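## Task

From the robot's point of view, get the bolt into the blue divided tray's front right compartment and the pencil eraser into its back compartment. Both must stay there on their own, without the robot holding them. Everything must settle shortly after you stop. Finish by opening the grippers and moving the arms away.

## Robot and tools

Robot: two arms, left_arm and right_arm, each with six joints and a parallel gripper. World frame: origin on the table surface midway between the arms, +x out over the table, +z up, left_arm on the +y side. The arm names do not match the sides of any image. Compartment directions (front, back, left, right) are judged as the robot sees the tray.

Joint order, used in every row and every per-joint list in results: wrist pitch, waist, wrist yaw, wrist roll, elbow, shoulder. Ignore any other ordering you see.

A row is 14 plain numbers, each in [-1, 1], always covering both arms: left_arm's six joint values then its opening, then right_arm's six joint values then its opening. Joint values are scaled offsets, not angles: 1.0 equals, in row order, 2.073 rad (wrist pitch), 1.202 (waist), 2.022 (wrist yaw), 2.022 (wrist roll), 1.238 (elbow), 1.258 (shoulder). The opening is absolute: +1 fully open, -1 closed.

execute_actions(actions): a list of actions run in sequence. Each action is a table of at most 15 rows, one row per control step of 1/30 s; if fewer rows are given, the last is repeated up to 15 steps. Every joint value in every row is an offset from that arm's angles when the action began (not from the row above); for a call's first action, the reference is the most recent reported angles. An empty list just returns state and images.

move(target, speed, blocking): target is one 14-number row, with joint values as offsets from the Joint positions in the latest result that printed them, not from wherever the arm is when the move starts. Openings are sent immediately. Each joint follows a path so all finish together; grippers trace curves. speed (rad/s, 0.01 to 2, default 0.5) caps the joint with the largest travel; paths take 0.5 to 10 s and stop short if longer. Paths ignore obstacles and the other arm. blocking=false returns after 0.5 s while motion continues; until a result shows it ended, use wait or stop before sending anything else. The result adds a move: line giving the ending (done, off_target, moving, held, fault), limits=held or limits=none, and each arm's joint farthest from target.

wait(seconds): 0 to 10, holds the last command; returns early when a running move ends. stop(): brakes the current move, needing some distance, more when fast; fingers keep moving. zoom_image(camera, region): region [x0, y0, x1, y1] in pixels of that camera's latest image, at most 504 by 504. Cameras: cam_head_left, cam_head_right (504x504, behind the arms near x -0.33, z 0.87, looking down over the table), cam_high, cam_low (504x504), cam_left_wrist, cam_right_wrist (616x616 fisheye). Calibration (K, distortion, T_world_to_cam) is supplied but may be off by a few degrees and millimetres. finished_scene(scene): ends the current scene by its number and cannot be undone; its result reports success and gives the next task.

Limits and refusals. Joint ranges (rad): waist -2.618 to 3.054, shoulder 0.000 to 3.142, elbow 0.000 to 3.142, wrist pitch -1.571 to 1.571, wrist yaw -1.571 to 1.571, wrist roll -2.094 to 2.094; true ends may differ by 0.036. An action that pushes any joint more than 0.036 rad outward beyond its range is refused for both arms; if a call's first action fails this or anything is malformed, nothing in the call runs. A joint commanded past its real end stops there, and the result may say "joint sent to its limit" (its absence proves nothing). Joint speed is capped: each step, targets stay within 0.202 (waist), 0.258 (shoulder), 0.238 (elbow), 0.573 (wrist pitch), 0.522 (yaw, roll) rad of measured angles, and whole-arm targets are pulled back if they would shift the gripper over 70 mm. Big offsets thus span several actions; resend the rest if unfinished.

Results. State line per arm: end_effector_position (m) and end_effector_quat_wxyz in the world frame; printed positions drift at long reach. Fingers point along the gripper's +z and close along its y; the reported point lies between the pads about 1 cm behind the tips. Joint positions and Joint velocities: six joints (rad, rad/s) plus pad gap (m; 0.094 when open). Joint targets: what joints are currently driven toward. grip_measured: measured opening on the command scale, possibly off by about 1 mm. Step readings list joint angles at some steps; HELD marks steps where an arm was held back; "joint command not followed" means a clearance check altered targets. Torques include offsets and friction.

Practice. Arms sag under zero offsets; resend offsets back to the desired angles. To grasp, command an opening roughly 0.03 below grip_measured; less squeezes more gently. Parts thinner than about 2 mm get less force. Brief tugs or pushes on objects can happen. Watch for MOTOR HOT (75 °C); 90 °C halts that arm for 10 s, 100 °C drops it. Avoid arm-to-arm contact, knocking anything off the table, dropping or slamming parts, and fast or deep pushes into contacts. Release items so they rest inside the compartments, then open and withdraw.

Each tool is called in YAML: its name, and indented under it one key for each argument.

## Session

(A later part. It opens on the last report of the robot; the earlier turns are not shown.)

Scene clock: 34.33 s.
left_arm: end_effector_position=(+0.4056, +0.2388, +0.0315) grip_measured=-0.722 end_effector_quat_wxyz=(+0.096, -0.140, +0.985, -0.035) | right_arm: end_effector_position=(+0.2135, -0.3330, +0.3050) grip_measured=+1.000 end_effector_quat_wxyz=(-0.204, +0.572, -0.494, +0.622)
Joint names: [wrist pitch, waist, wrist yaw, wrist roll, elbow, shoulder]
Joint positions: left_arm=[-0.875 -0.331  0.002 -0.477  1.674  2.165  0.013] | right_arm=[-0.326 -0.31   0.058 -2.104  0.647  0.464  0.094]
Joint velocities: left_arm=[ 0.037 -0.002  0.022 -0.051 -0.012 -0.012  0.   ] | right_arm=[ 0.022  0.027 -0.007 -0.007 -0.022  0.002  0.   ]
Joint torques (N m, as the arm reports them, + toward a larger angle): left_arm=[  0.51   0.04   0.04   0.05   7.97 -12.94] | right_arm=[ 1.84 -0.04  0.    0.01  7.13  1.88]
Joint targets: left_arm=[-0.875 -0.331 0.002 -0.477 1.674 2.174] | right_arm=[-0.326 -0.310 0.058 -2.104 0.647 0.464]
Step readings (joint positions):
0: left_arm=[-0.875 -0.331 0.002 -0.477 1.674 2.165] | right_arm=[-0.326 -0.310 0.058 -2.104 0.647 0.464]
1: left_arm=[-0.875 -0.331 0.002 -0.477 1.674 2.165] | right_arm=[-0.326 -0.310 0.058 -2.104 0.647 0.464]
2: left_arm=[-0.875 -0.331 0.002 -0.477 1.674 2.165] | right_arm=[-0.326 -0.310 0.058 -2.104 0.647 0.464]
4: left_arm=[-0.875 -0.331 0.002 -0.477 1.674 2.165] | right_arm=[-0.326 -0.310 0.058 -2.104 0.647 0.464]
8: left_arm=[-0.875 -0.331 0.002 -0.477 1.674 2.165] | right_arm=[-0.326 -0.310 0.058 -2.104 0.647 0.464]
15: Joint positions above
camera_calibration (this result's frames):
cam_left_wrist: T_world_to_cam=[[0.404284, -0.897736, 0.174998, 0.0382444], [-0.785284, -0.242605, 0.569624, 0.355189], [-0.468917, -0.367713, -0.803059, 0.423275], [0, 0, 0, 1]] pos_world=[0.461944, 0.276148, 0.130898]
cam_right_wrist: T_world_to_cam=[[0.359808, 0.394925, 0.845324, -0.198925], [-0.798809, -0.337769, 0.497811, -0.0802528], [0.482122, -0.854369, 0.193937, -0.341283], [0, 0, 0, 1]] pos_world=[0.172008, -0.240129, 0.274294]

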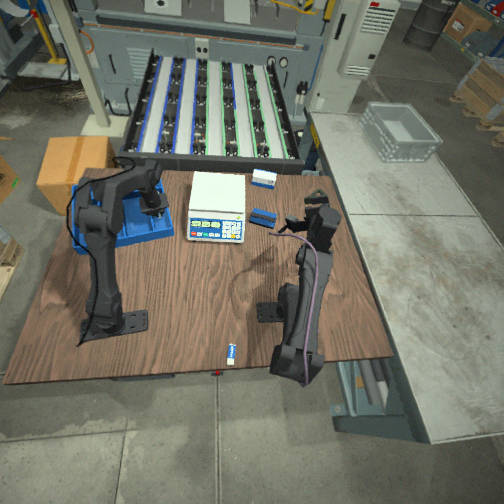

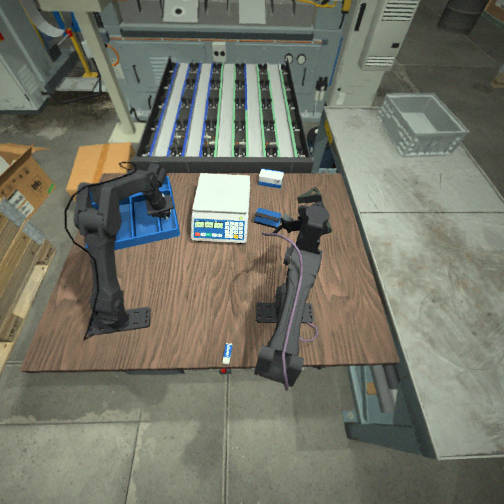

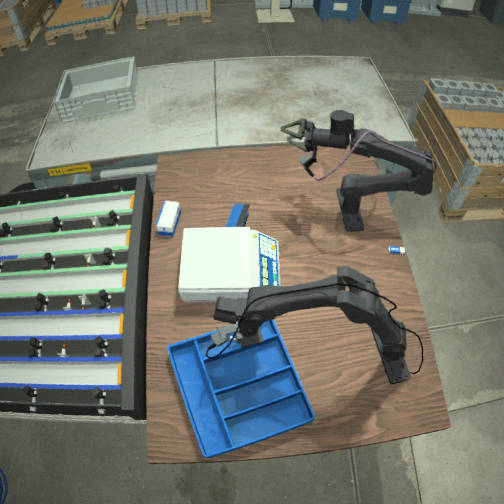

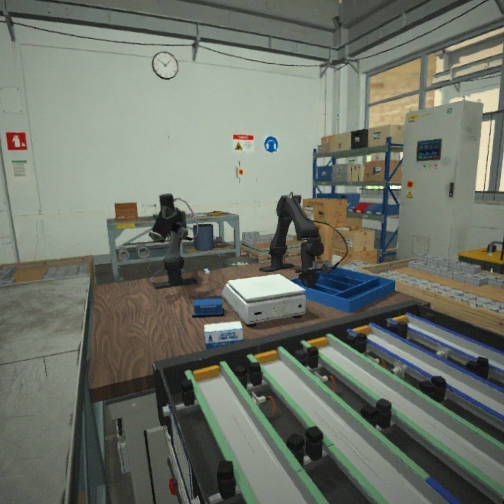

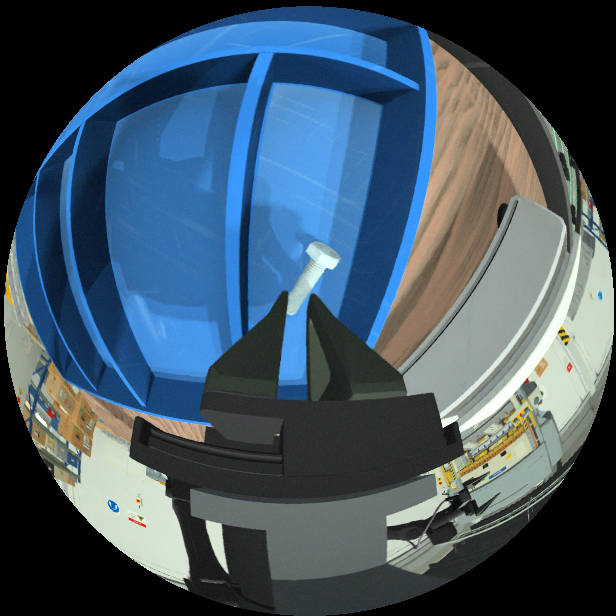

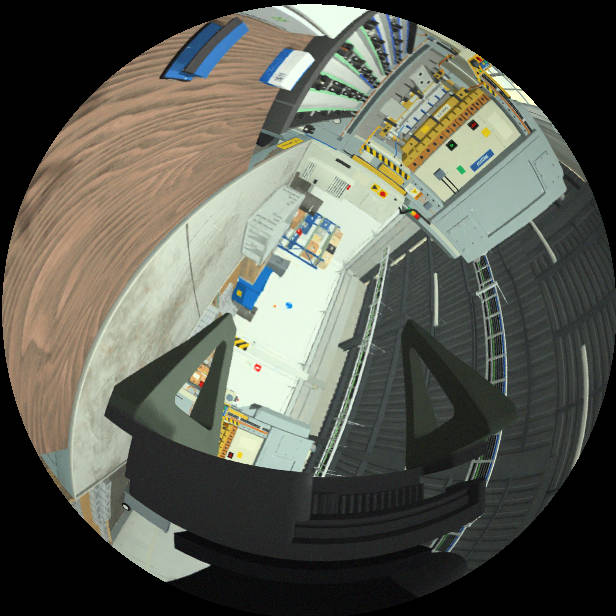

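move:
  target: [-0.3015,0,0,0,0.11,-0.313,-0.72, 0,0.25,0,0,0,0,1]
  speed: 0.7

zoom_image:
  camera: "cam_head_left"
  region: [180, 310, 280, 390]

Scene clock: 37.23 s.
left_arm: end_effector_position=(+0.2889, +0.2618, +0.1932) grip_measured=-0.722 end_effector_quat_wxyz=(+0.047, -0.141, +0.989, -0.017) | right_arm: end_effector_position=(+0.2305, -0.2598, +0.3050) grip_measured=+1.000 end_effector_quat_wxyz=(-0.292, +0.637, -0.406, +0.586)
Joint names: [wrist pitch, waist, wrist yaw, wrist roll, elbow, shoulder]
Joint positions: left_arm=[-1.485 -0.331  0.002 -0.477  1.794  1.78   0.013] | right_arm=[-0.326 -0.02   0.058 -2.104  0.647  0.464  0.094]
Joint velocities: left_arm=[ 0.051  0.002 -0.051 -0.022 -0.027  0.007 -0.001] | right_arm=[-0.022  0.002 -0.022 -0.022 -0.017  0.027  0.   ]
Joint torques (N m, as the arm reports them, + toward a larger angle): left_arm=[  0.25  -0.06   0.06   0.     9.01 -10.18] | right_arm=[1.84 0.91 0.01 0.   7.11 1.9 ]
Joint targets: left_arm=[-1.500 -0.331 0.002 -0.477 1.810 1.771] | right_arm=[-0.326 -0.009 0.058 -2.104 0.647 0.464]
move: done; limits=none; left_arm: farthest joint: the elbow, 0.016 radians from its target (0.136 radians at the start); right_arm: farthest joint: the waist, 0.010 radians from its target (0.300 radians at the start)
camera_calibration (this result's frames):
cam_left_wrist: T_world_to_cam=[[0.419144, -0.900665, 0.114548, 0.0859359], [-0.7231, -0.254859, 0.642007, 0.148242], [-0.549039, -0.351923, -0.758094, 0.517203], [0, 0, 0, 1]] pos_world=[0.355139, 0.297196, 0.287072]
cam_right_wrist: T_world_to_cam=[[0.231892, 0.481304, 0.845324, -0.181986], [-0.668911, -0.552034, 0.497811, -0.127604], [0.706246, -0.680885, 0.193937, -0.29357], [0, 0, 0, 1]] pos_world=[0.164178, -0.182739, 0.274294]

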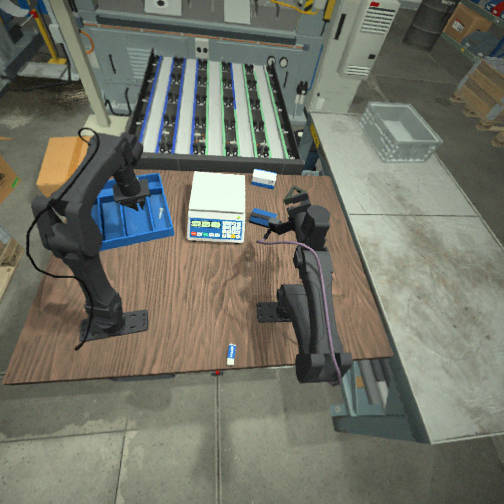

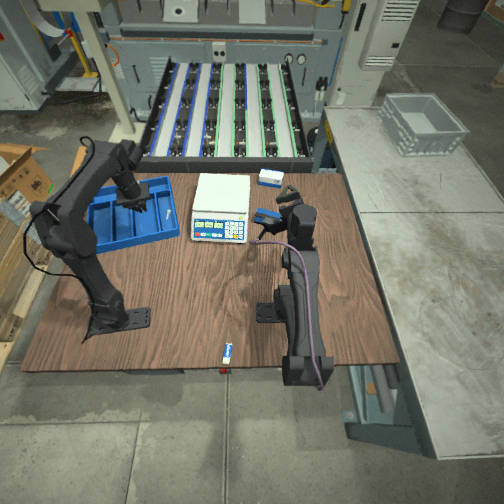

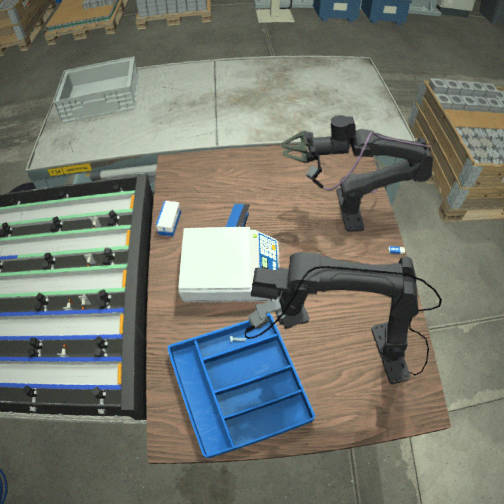

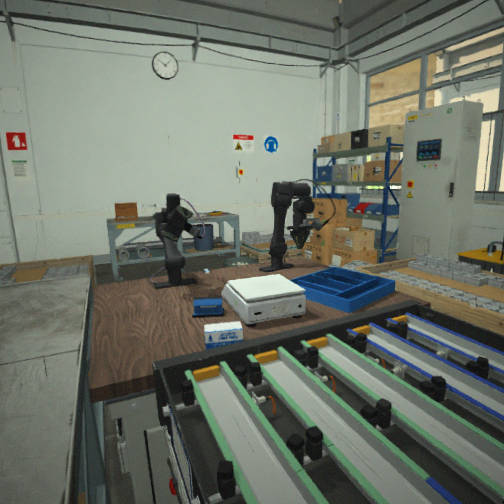

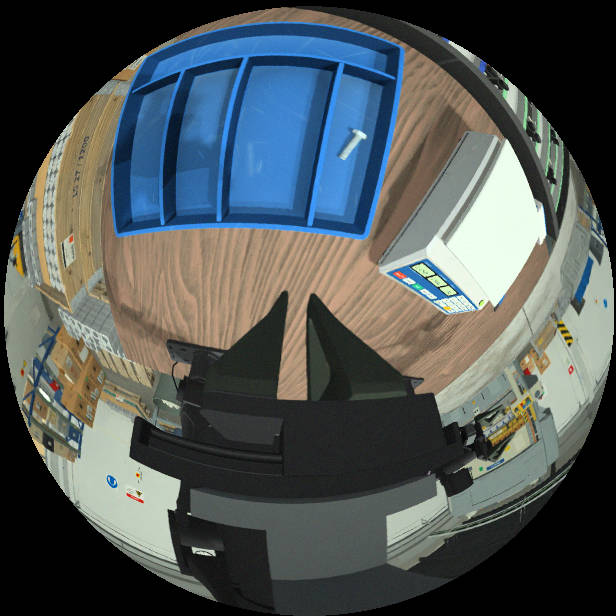

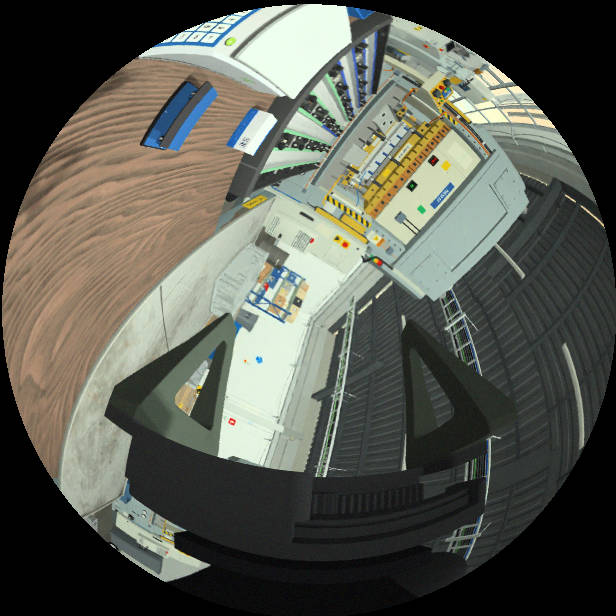

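Region (180, 310, 280, 390) of cam_head_left's 504x504 image, scaled by 5.040, with more detail than that image has; it fills the top 403 rows of this view, and the rest is white.

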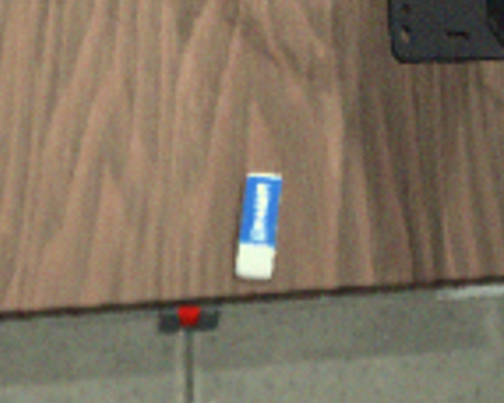

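move:
  target: [0.08,-1.0,0,-0.645,-0.08,0.09,0.2, 0,0,0,0,0,0,1]
  speed: 1.0

Scene clock: 40.40 s.
left_arm: end_effector_position=(+0.0140, -0.0383, +0.1407) grip_measured=+0.198 end_effector_quat_wxyz=(-0.004, -0.184, +0.982, -0.040) | right_arm: end_effector_position=(+0.2305, -0.2598, +0.3050) grip_measured=+1.000 end_effector_quat_wxyz=(-0.292, +0.637, -0.406, +0.586)
Joint names: [wrist pitch, waist, wrist yaw, wrist roll, elbow, shoulder]
Joint positions: left_arm=[-1.322 -1.539  0.006 -1.773  1.71   1.878  0.056] | right_arm=[-0.326 -0.02   0.058 -2.104  0.647  0.464  0.094]
Joint velocities: left_arm=[ 0.007  0.007  0.037  0.007 -0.017  0.007  0.   ] | right_arm=[ 0.022 -0.017 -0.081 -0.037  0.012 -0.007  0.   ]
Joint torques (N m, as the arm reports them, + toward a larger angle): left_arm=[ 0.3   0.48 -0.01 -0.06  6.58 -9.43] | right_arm=[ 1.84 -0.04  0.    0.01  7.1   1.89]
Joint targets: left_arm=[-1.320 -1.534 0.002 -1.782 1.695 1.893] | right_arm=[-0.326 -0.020 0.058 -2.104 0.647 0.464]
move: done; limits=none; left_arm: farthest joint: the shoulder, 0.015 radians from its target (0.114 radians at the start); right_arm: farthest joint: the waist, 0.000 radians from its target (0.000 radians at the start)
camera_calibration (this result's frames):
cam_left_wrist: T_world_to_cam=[[0.503691, -0.854563, 0.126562, -0.0642717], [-0.636669, -0.268184, 0.723001, -0.106488], [-0.583908, -0.444747, -0.679155, 0.206663], [0, 0, 0, 1]] pos_world=[0.0852476, 0.00843025, 0.225482]
cam_right_wrist: T_world_to_cam=[[0.231892, 0.481304, 0.845324, -0.181986], [-0.668911, -0.552034, 0.497811, -0.127604], [0.706246, -0.680885, 0.193937, -0.29357], [0, 0, 0, 1]] pos_world=[0.164178, -0.182739, 0.274294]

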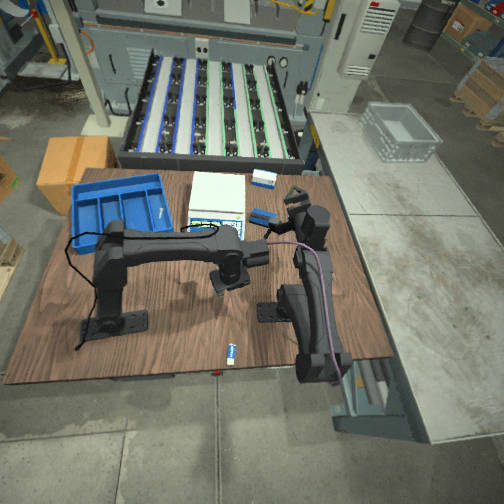

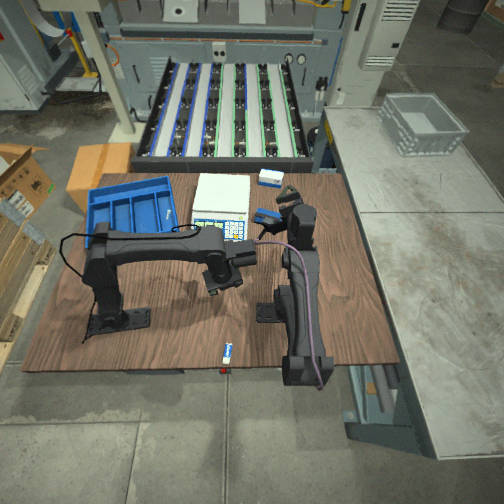

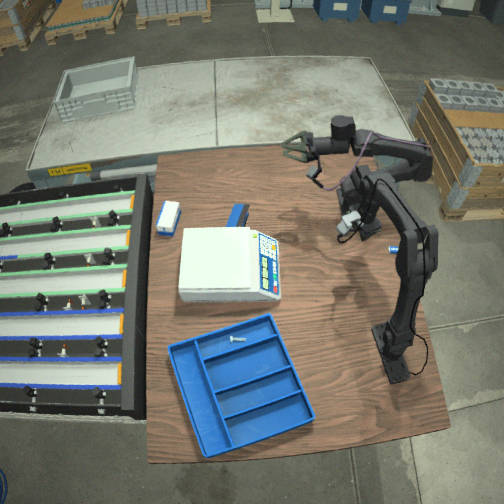

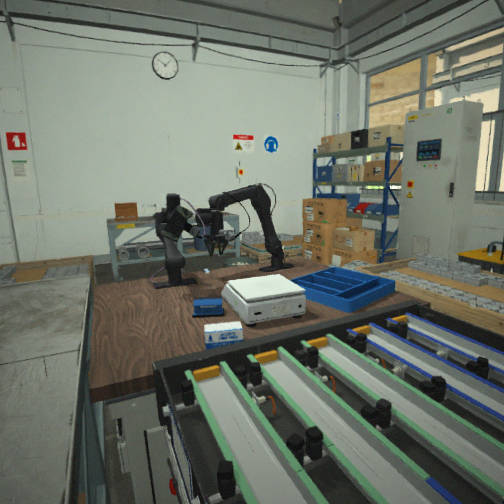

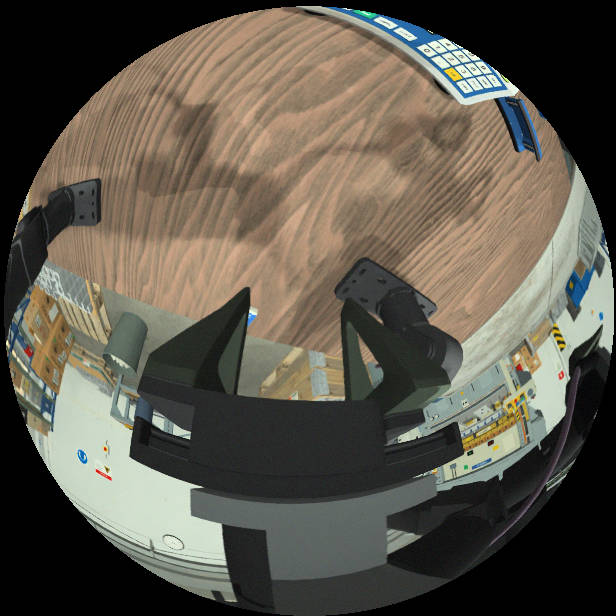

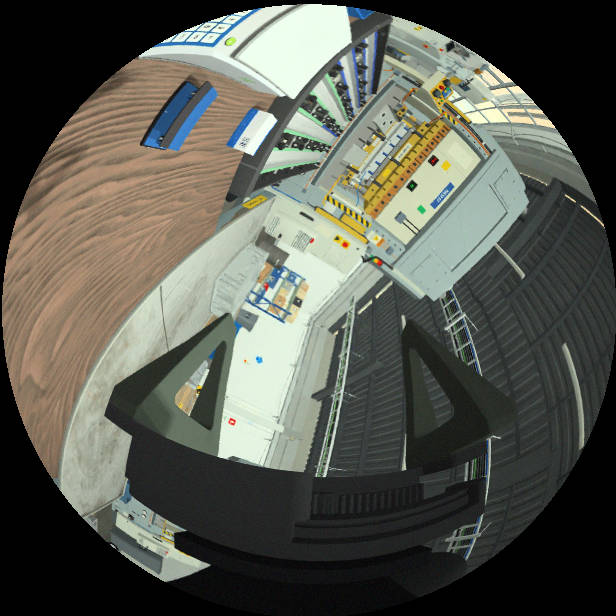

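move:
  target: [0.1124,-0.429,-0.003,-0.007,-0.150,0.118,0.2, 0,0,0,0,0,0,1]
  speed: 0.6

Scene clock: 42.20 s.
left_arm: end_effector_position=(-0.1786, -0.0270, +0.0485) grip_measured=+0.198 end_effector_quat_wxyz=(-0.003, +0.073, +0.997, +0.002) | right_arm: end_effector_position=(+0.2305, -0.2598, +0.3050) grip_measured=+1.000 end_effector_quat_wxyz=(-0.292, +0.637, -0.406, +0.586)
Joint names: [wrist pitch, waist, wrist yaw, wrist roll, elbow, shoulder]
Joint positions: left_arm=[-1.093 -2.06   0.006 -1.778  1.535  2.016  0.056] | right_arm=[-0.326 -0.02   0.058 -2.104  0.647  0.464  0.094]
Joint velocities: left_arm=[-0.051 -0.012  0.022 -0.037 -0.007 -0.002 -0.002] | right_arm=[-0.022 -0.002  0.007  0.007  0.012 -0.002  0.   ]
Joint torques (N m, as the arm reports them, + toward a larger angle): left_arm=[  0.19   0.46  -0.01  -0.07   6.65 -10.99] | right_arm=[ 1.85 -0.03  0.    0.    7.1   1.87]
Joint targets: left_arm=[-1.089 -2.055 0.000 -1.787 1.524 2.026] | right_arm=[-0.326 -0.020 0.058 -2.104 0.647 0.464]
move: done; limits=none; left_arm: farthest joint: the shoulder, 0.011 radians from its target (0.148 radians at the start); right_arm: farthest joint: the waist, 0.000 radians from its target (0.000 radians at the start)
camera_calibration (this result's frames):
cam_left_wrist: T_world_to_cam=[[0.0142067, -0.998668, 0.0495974, -0.0334966], [-0.706549, 0.0250719, 0.70722, -0.163125], [-0.707521, -0.0450903, -0.705252, 0.0266267], [0, 0, 0, 1]] pos_world=[-0.0959407, -0.0281615, 0.135805]
cam_right_wrist: T_world_to_cam=[[0.231892, 0.481304, 0.845324, -0.181986], [-0.668911, -0.552034, 0.497811, -0.127604], [0.706246, -0.680885, 0.193937, -0.29357], [0, 0, 0, 1]] pos_world=[0.164178, -0.182739, 0.274294]

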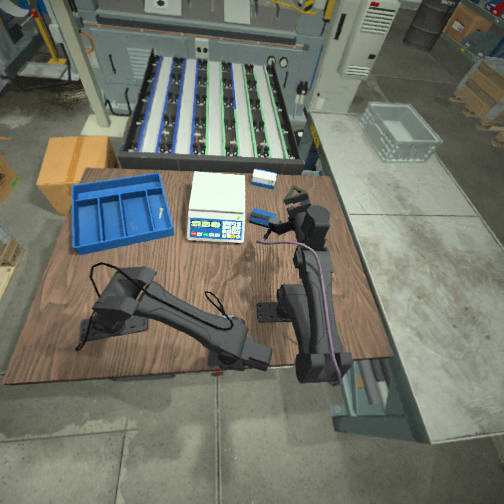

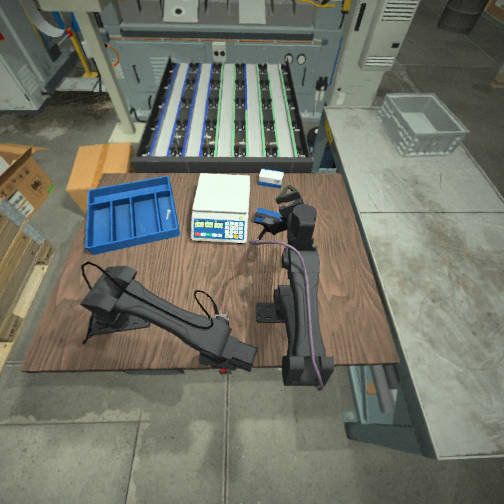

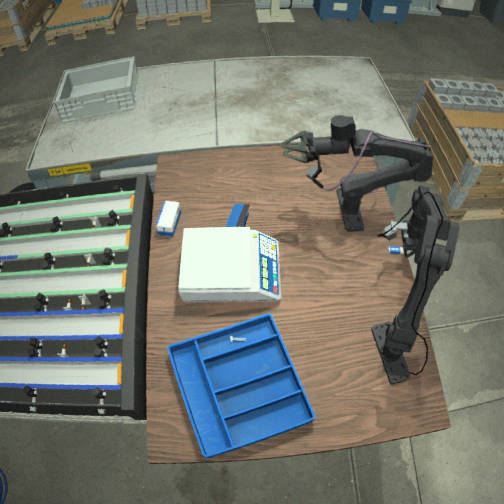

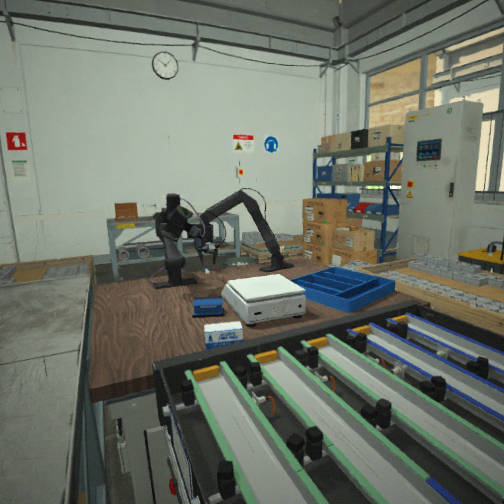

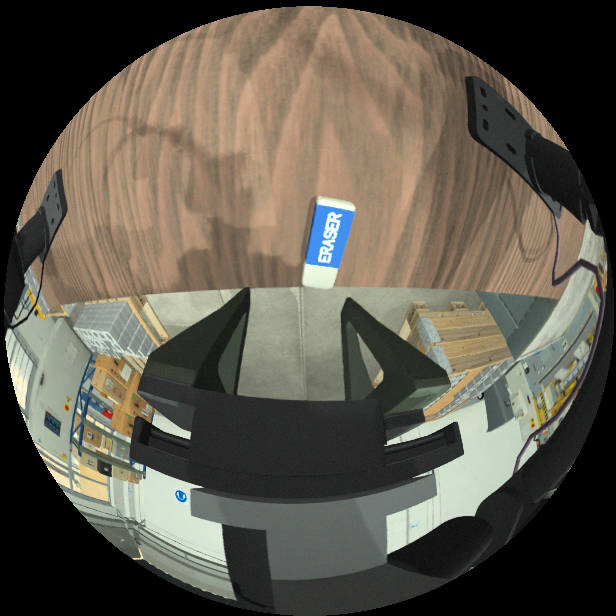

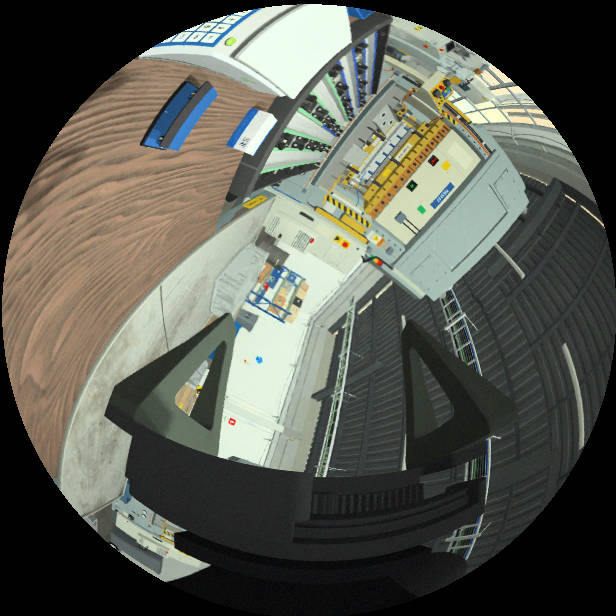

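move:
  target: [0.042,0.055,-0.003,0.0346,-0.009,0.070,0.2, 0,0,0,0,0,0,1]
  speed: 0.12

Scene clock: 43.97 s.
left_arm: end_effector_position=(-0.1609, -0.0482, +0.0221) grip_measured=+0.198 end_effector_quat_wxyz=(-0.004, +0.073, +0.997, -0.003) | right_arm: end_effector_position=(+0.2305, -0.2598, +0.3050) grip_measured=+1.000 end_effector_quat_wxyz=(-0.292, +0.637, -0.406, +0.586)
Joint names: [wrist pitch, waist, wrist yaw, wrist roll, elbow, shoulder]
Joint positions: left_arm=[-1.01  -1.999  0.006 -1.717  1.535  2.088  0.056] | right_arm=[-0.326 -0.02   0.058 -2.104  0.647  0.464  0.094]
Joint velocities: left_arm=[-0.022 -0.012 -0.007 -0.022 -0.017 -0.027 -0.001] | right_arm=[-0.022 -0.002 -0.022  0.022 -0.002  0.007  0.   ]
Joint torques (N m, as the arm reports them, + toward a larger angle): left_arm=[  0.19   0.36  -0.04   0.13   6.33 -11.09] | right_arm=[ 1.85 -0.03  0.    0.    7.12  1.9 ]
Joint targets: left_arm=[-1.006 -1.994 -0.000 -1.707 1.524 2.104] | right_arm=[-0.326 -0.020 0.058 -2.104 0.647 0.464]
move: done; limits=none; left_arm: farthest joint: the shoulder, 0.016 radians from its target (0.088 radians at the start); right_arm: farthest joint: the waist, 0.000 radians from its target (0.000 radians at the start)
camera_calibration (this result's frames):
cam_left_wrist: T_world_to_cam=[[0.0147636, -0.998108, 0.0596932, -0.0537282], [-0.704285, 0.031997, 0.709196, -0.130737], [-0.709764, -0.0525113, -0.70248, 0.0187719], [0, 0, 0, 1]] pos_world=[-0.0779591, -0.0484576, 0.109112]
cam_right_wrist: T_world_to_cam=[[0.231892, 0.481304, 0.845324, -0.181986], [-0.668911, -0.552034, 0.497811, -0.127604], [0.706246, -0.680885, 0.193937, -0.29357], [0, 0, 0, 1]] pos_world=[0.164178, -0.182739, 0.274294]

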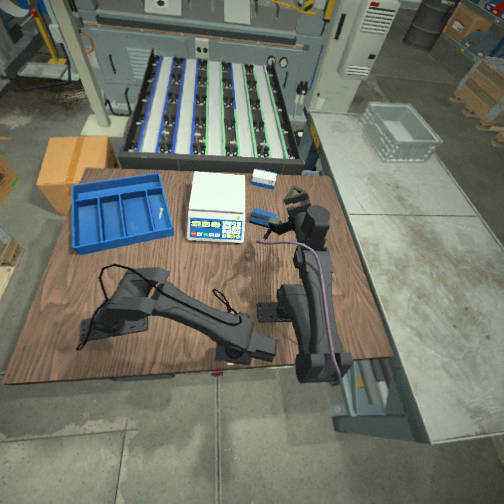

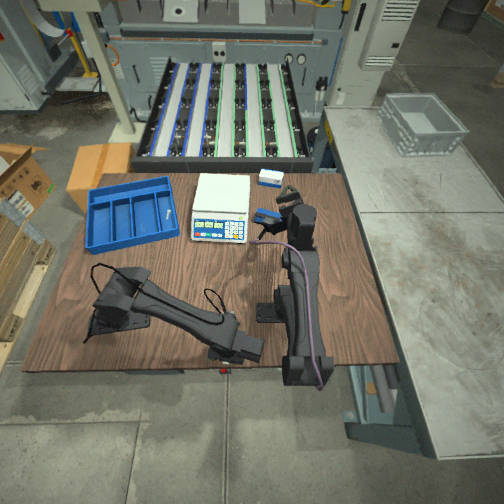

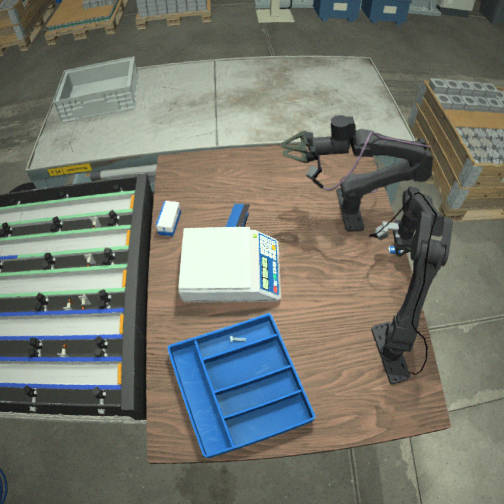

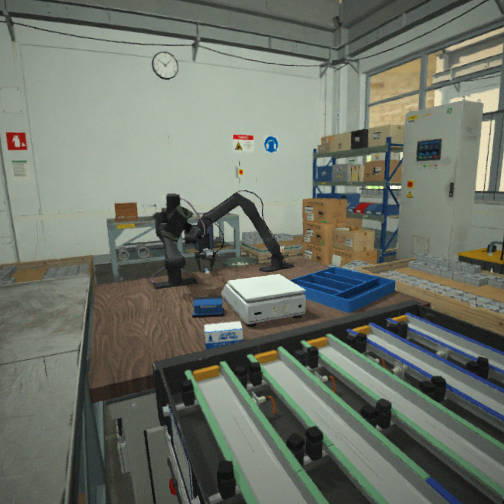

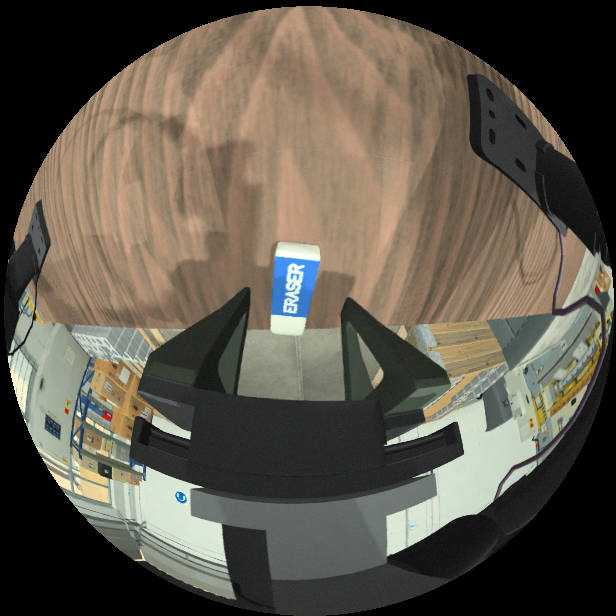

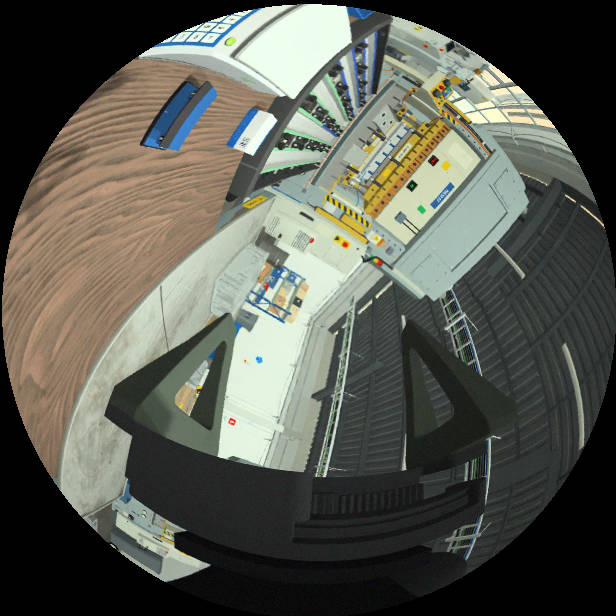

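move:
  target: [0.006,0,0,0,0,0.027,0.2, 0,0,0,0,0,0,1]
  speed: 0.08

Scene clock: 44.93 s.
left_arm: end_effector_position=(-0.1611, -0.0490, +0.0159) grip_measured=+0.198 end_effector_quat_wxyz=(-0.003, +0.073, +0.997, -0.000) | right_arm: end_effector_position=(+0.2305, -0.2598, +0.3050) grip_measured=+1.000 end_effector_quat_wxyz=(-0.292, +0.637, -0.406, +0.586)
Joint names: [wrist pitch, waist, wrist yaw, wrist roll, elbow, shoulder]
Joint positions: left_arm=[-1.    -1.999  0.006 -1.717  1.535  2.105  0.056] | right_arm=[-0.326 -0.02   0.058 -2.104  0.647  0.464  0.094]
Joint velocities: left_arm=[ 0.081  0.012 -0.037  0.037  0.012 -0.012  0.001] | right_arm=[-0.022 -0.017  0.051  0.051  0.002  0.012  0.   ]
Joint torques (N m, as the arm reports them, + toward a larger angle): left_arm=[  0.17  -0.05   0.03   0.03   7.34 -10.87] | right_arm=[ 1.85 -0.05  0.    0.01  7.08  1.88]
Joint targets: left_arm=[-0.998 -1.999 0.006 -1.717 1.535 2.122] | right_arm=[-0.326 -0.020 0.058 -2.104 0.647 0.464]
move: done; limits=none; left_arm: farthest joint: the shoulder, 0.017 radians from its target (0.034 radians at the start); right_arm: farthest joint: the waist, 0.000 radians from its target (0.000 radians at the start)
camera_calibration (this result's frames):
cam_left_wrist: T_world_to_cam=[[0.0146582, -0.998459, 0.0535192, -0.0540884], [-0.705605, 0.0275949, 0.708068, -0.126959], [-0.708454, -0.0481423, -0.704113, 0.0147234], [0, 0, 0, 1]] pos_world=[-0.0783593, -0.0497928, 0.103158]
cam_right_wrist: T_world_to_cam=[[0.231892, 0.481304, 0.845324, -0.181986], [-0.668911, -0.552034, 0.497811, -0.127604], [0.706246, -0.680885, 0.193937, -0.29357], [0, 0, 0, 1]] pos_world=[0.164178, -0.182739, 0.274294]

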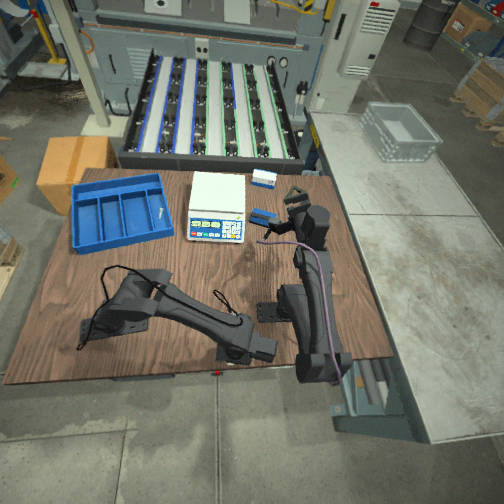

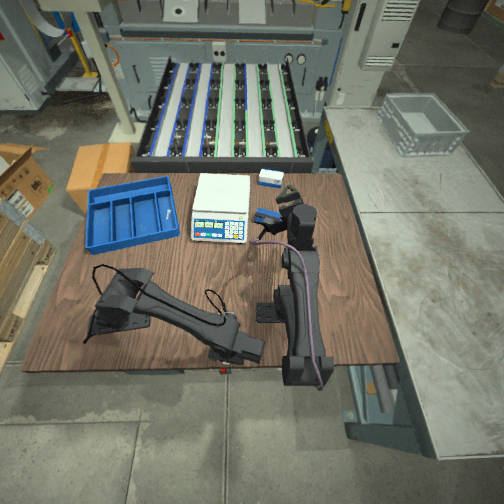

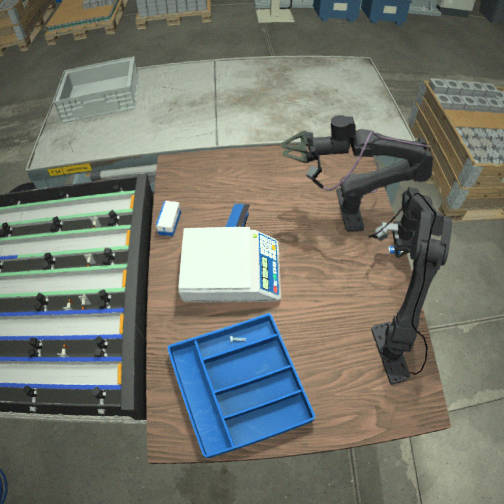

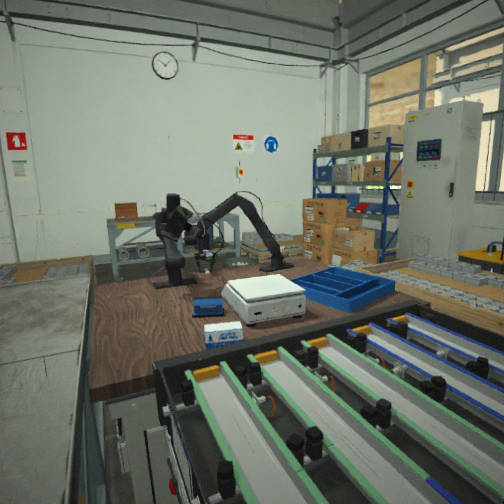

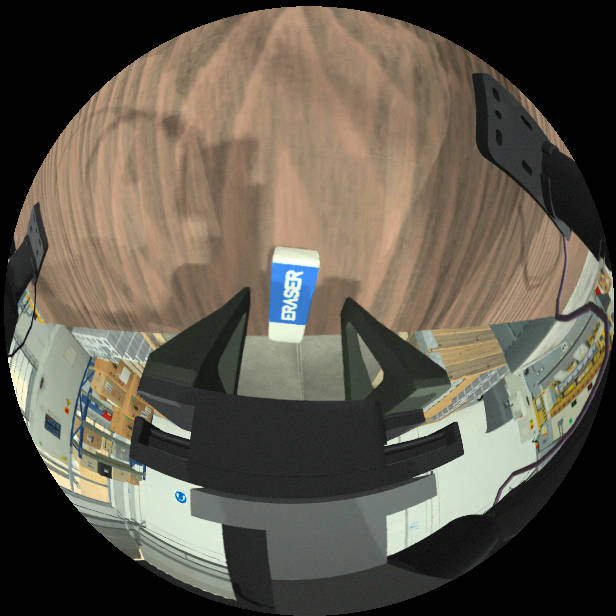

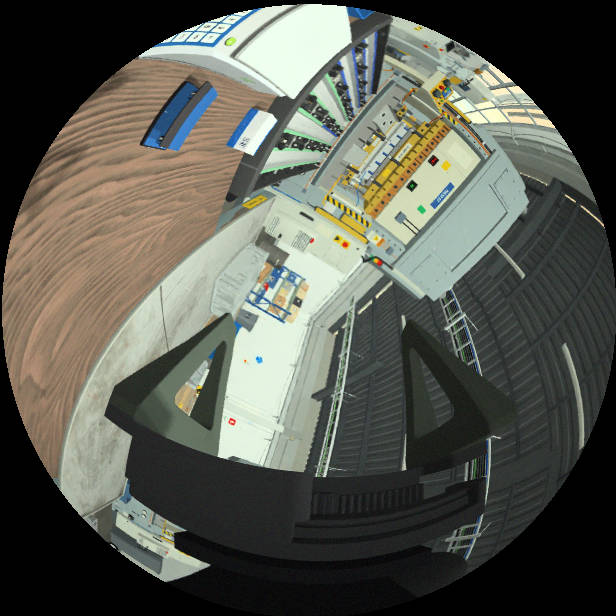

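execute_actions:
  actions:
    - [[0,0,0,0,0,0.012,-0.3,0,0,0,0,0,0,1]]
    - [[0,0,0,0,0,0.012,-0.48,0,0,0,0,0,0,1]]

Scene clock: 46.30 s.
left_arm: end_effector_position=(-0.1611, -0.0490, +0.0159) grip_measured=-0.478 end_effector_quat_wxyz=(-0.003, +0.073, +0.997, -0.000) | right_arm: end_effector_position=(+0.2305, -0.2598, +0.3050) grip_measured=+1.000 end_effector_quat_wxyz=(-0.292, +0.637, -0.406, +0.586)
Joint names: [wrist pitch, waist, wrist yaw, wrist roll, elbow, shoulder]
Joint positions: left_arm=[-1.    -1.999  0.006 -1.717  1.535  2.105  0.025] | right_arm=[-0.326 -0.02   0.058 -2.104  0.647  0.464  0.094]
Joint velocities: left_arm=[-0.022 -0.007  0.066 -0.066 -0.002 -0.017  0.   ] | right_arm=[-0.007  0.002 -0.007 -0.022 -0.012  0.002  0.   ]
Joint torques (N m, as the arm reports them, + toward a larger angle): left_arm=[  0.15  -0.01   0.05   0.04   7.52 -11.2 ] | right_arm=[ 1.85 -0.03  0.    0.01  7.08  1.89]
Joint targets: left_arm=[-1.000 -1.999 0.006 -1.717 1.535 2.120] | right_arm=[-0.326 -0.020 0.058 -2.104 0.647 0.464]
Step readings (joint positions; steps 1 to 15: 1st action; 16 to 30: 2nd action):
0: left_arm=[-1.000 -1.999 0.006 -1.717 1.535 2.105] | right_arm=[-0.326 -0.020 0.058 -2.104 0.647 0.464]
1: left_arm=[-1.000 -1.999 0.006 -1.717 1.535 2.105] | right_arm=[-0.326 -0.020 0.058 -2.104 0.647 0.464]
2: left_arm=[-1.000 -1.999 0.006 -1.717 1.535 2.105] | right_arm=[-0.326 -0.020 0.058 -2.104 0.647 0.464]
4: left_arm=[-1.000 -1.999 0.006 -1.717 1.535 2.105] | right_arm=[-0.326 -0.020 0.058 -2.104 0.647 0.464]
8: left_arm=[-1.000 -1.999 0.006 -1.717 1.535 2.105] | right_arm=[-0.326 -0.020 0.058 -2.104 0.647 0.464]
15: left_arm=[-1.000 -1.999 0.006 -1.717 1.535 2.105] | right_arm=[-0.326 -0.020 0.058 -2.104 0.647 0.464]
16: left_arm=[-1.000 -1.999 0.006 -1.717 1.535 2.105] | right_arm=[-0.326 -0.020 0.058 -2.104 0.647 0.464]
17: left_arm=[-1.000 -1.999 0.006 -1.717 1.535 2.105] | right_arm=[-0.326 -0.020 0.058 -2.104 0.647 0.464]
19: left_arm=[-1.000 -1.999 0.006 -1.717 1.535 2.105] | right_arm=[-0.326 -0.020 0.058 -2.104 0.647 0.464]
23: left_arm=[-1.000 -1.999 0.006 -1.717 1.535 2.105] | right_arm=[-0.326 -0.020 0.058 -2.104 0.647 0.464]
30: Joint positions above
camera_calibration (this result's frames):
cam_left_wrist: T_world_to_cam=[[0.0146582, -0.998459, 0.0535192, -0.0540884], [-0.705605, 0.0275949, 0.708068, -0.126959], [-0.708454, -0.0481423, -0.704113, 0.0147234], [0, 0, 0, 1]] pos_world=[-0.0783593, -0.0497928, 0.103158]
cam_right_wrist: T_world_to_cam=[[0.231892, 0.481304, 0.845324, -0.181986], [-0.668911, -0.552034, 0.497811, -0.127604], [0.706246, -0.680885, 0.193937, -0.29357], [0, 0, 0, 1]] pos_world=[0.164178, -0.182739, 0.274294]

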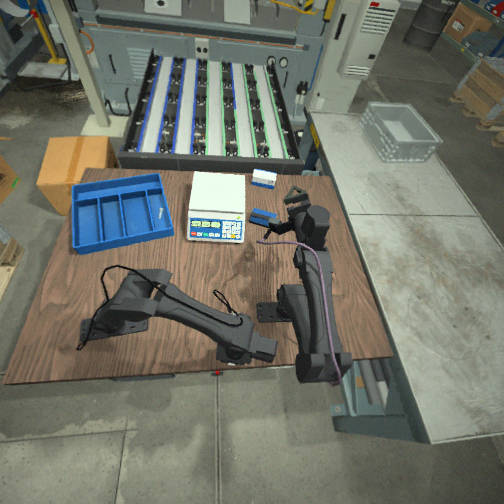

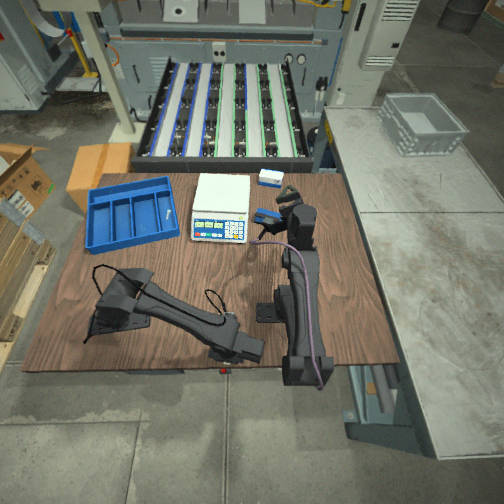

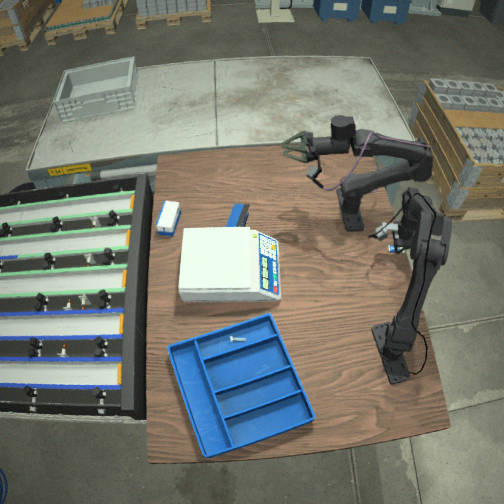

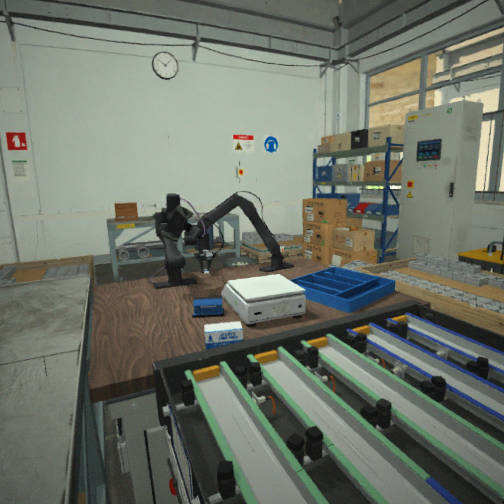

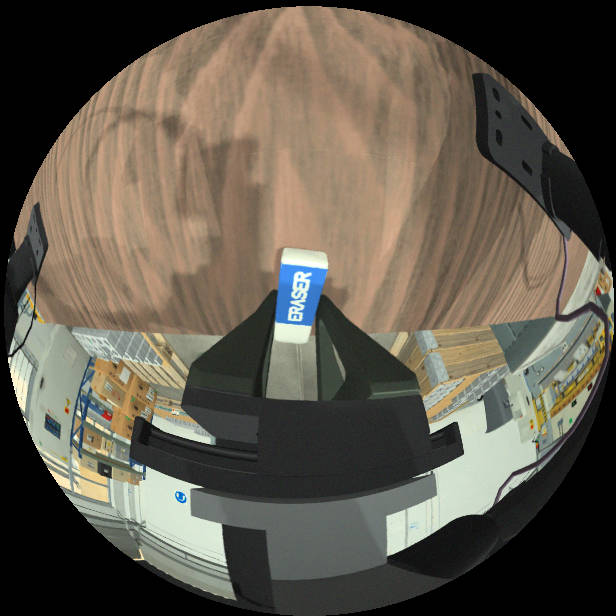

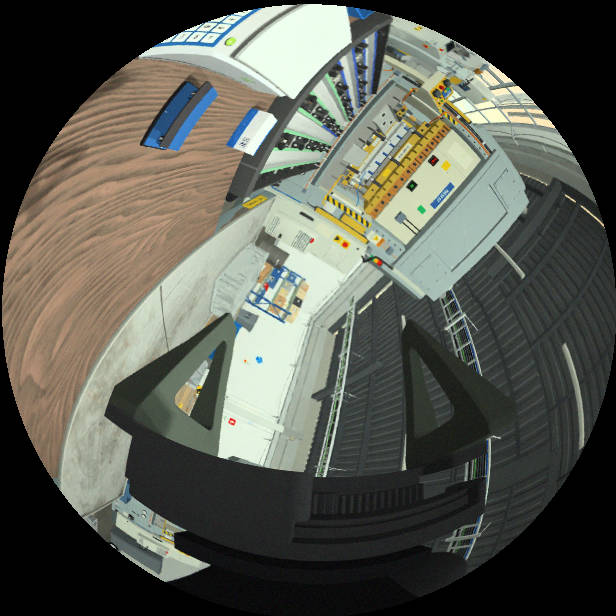

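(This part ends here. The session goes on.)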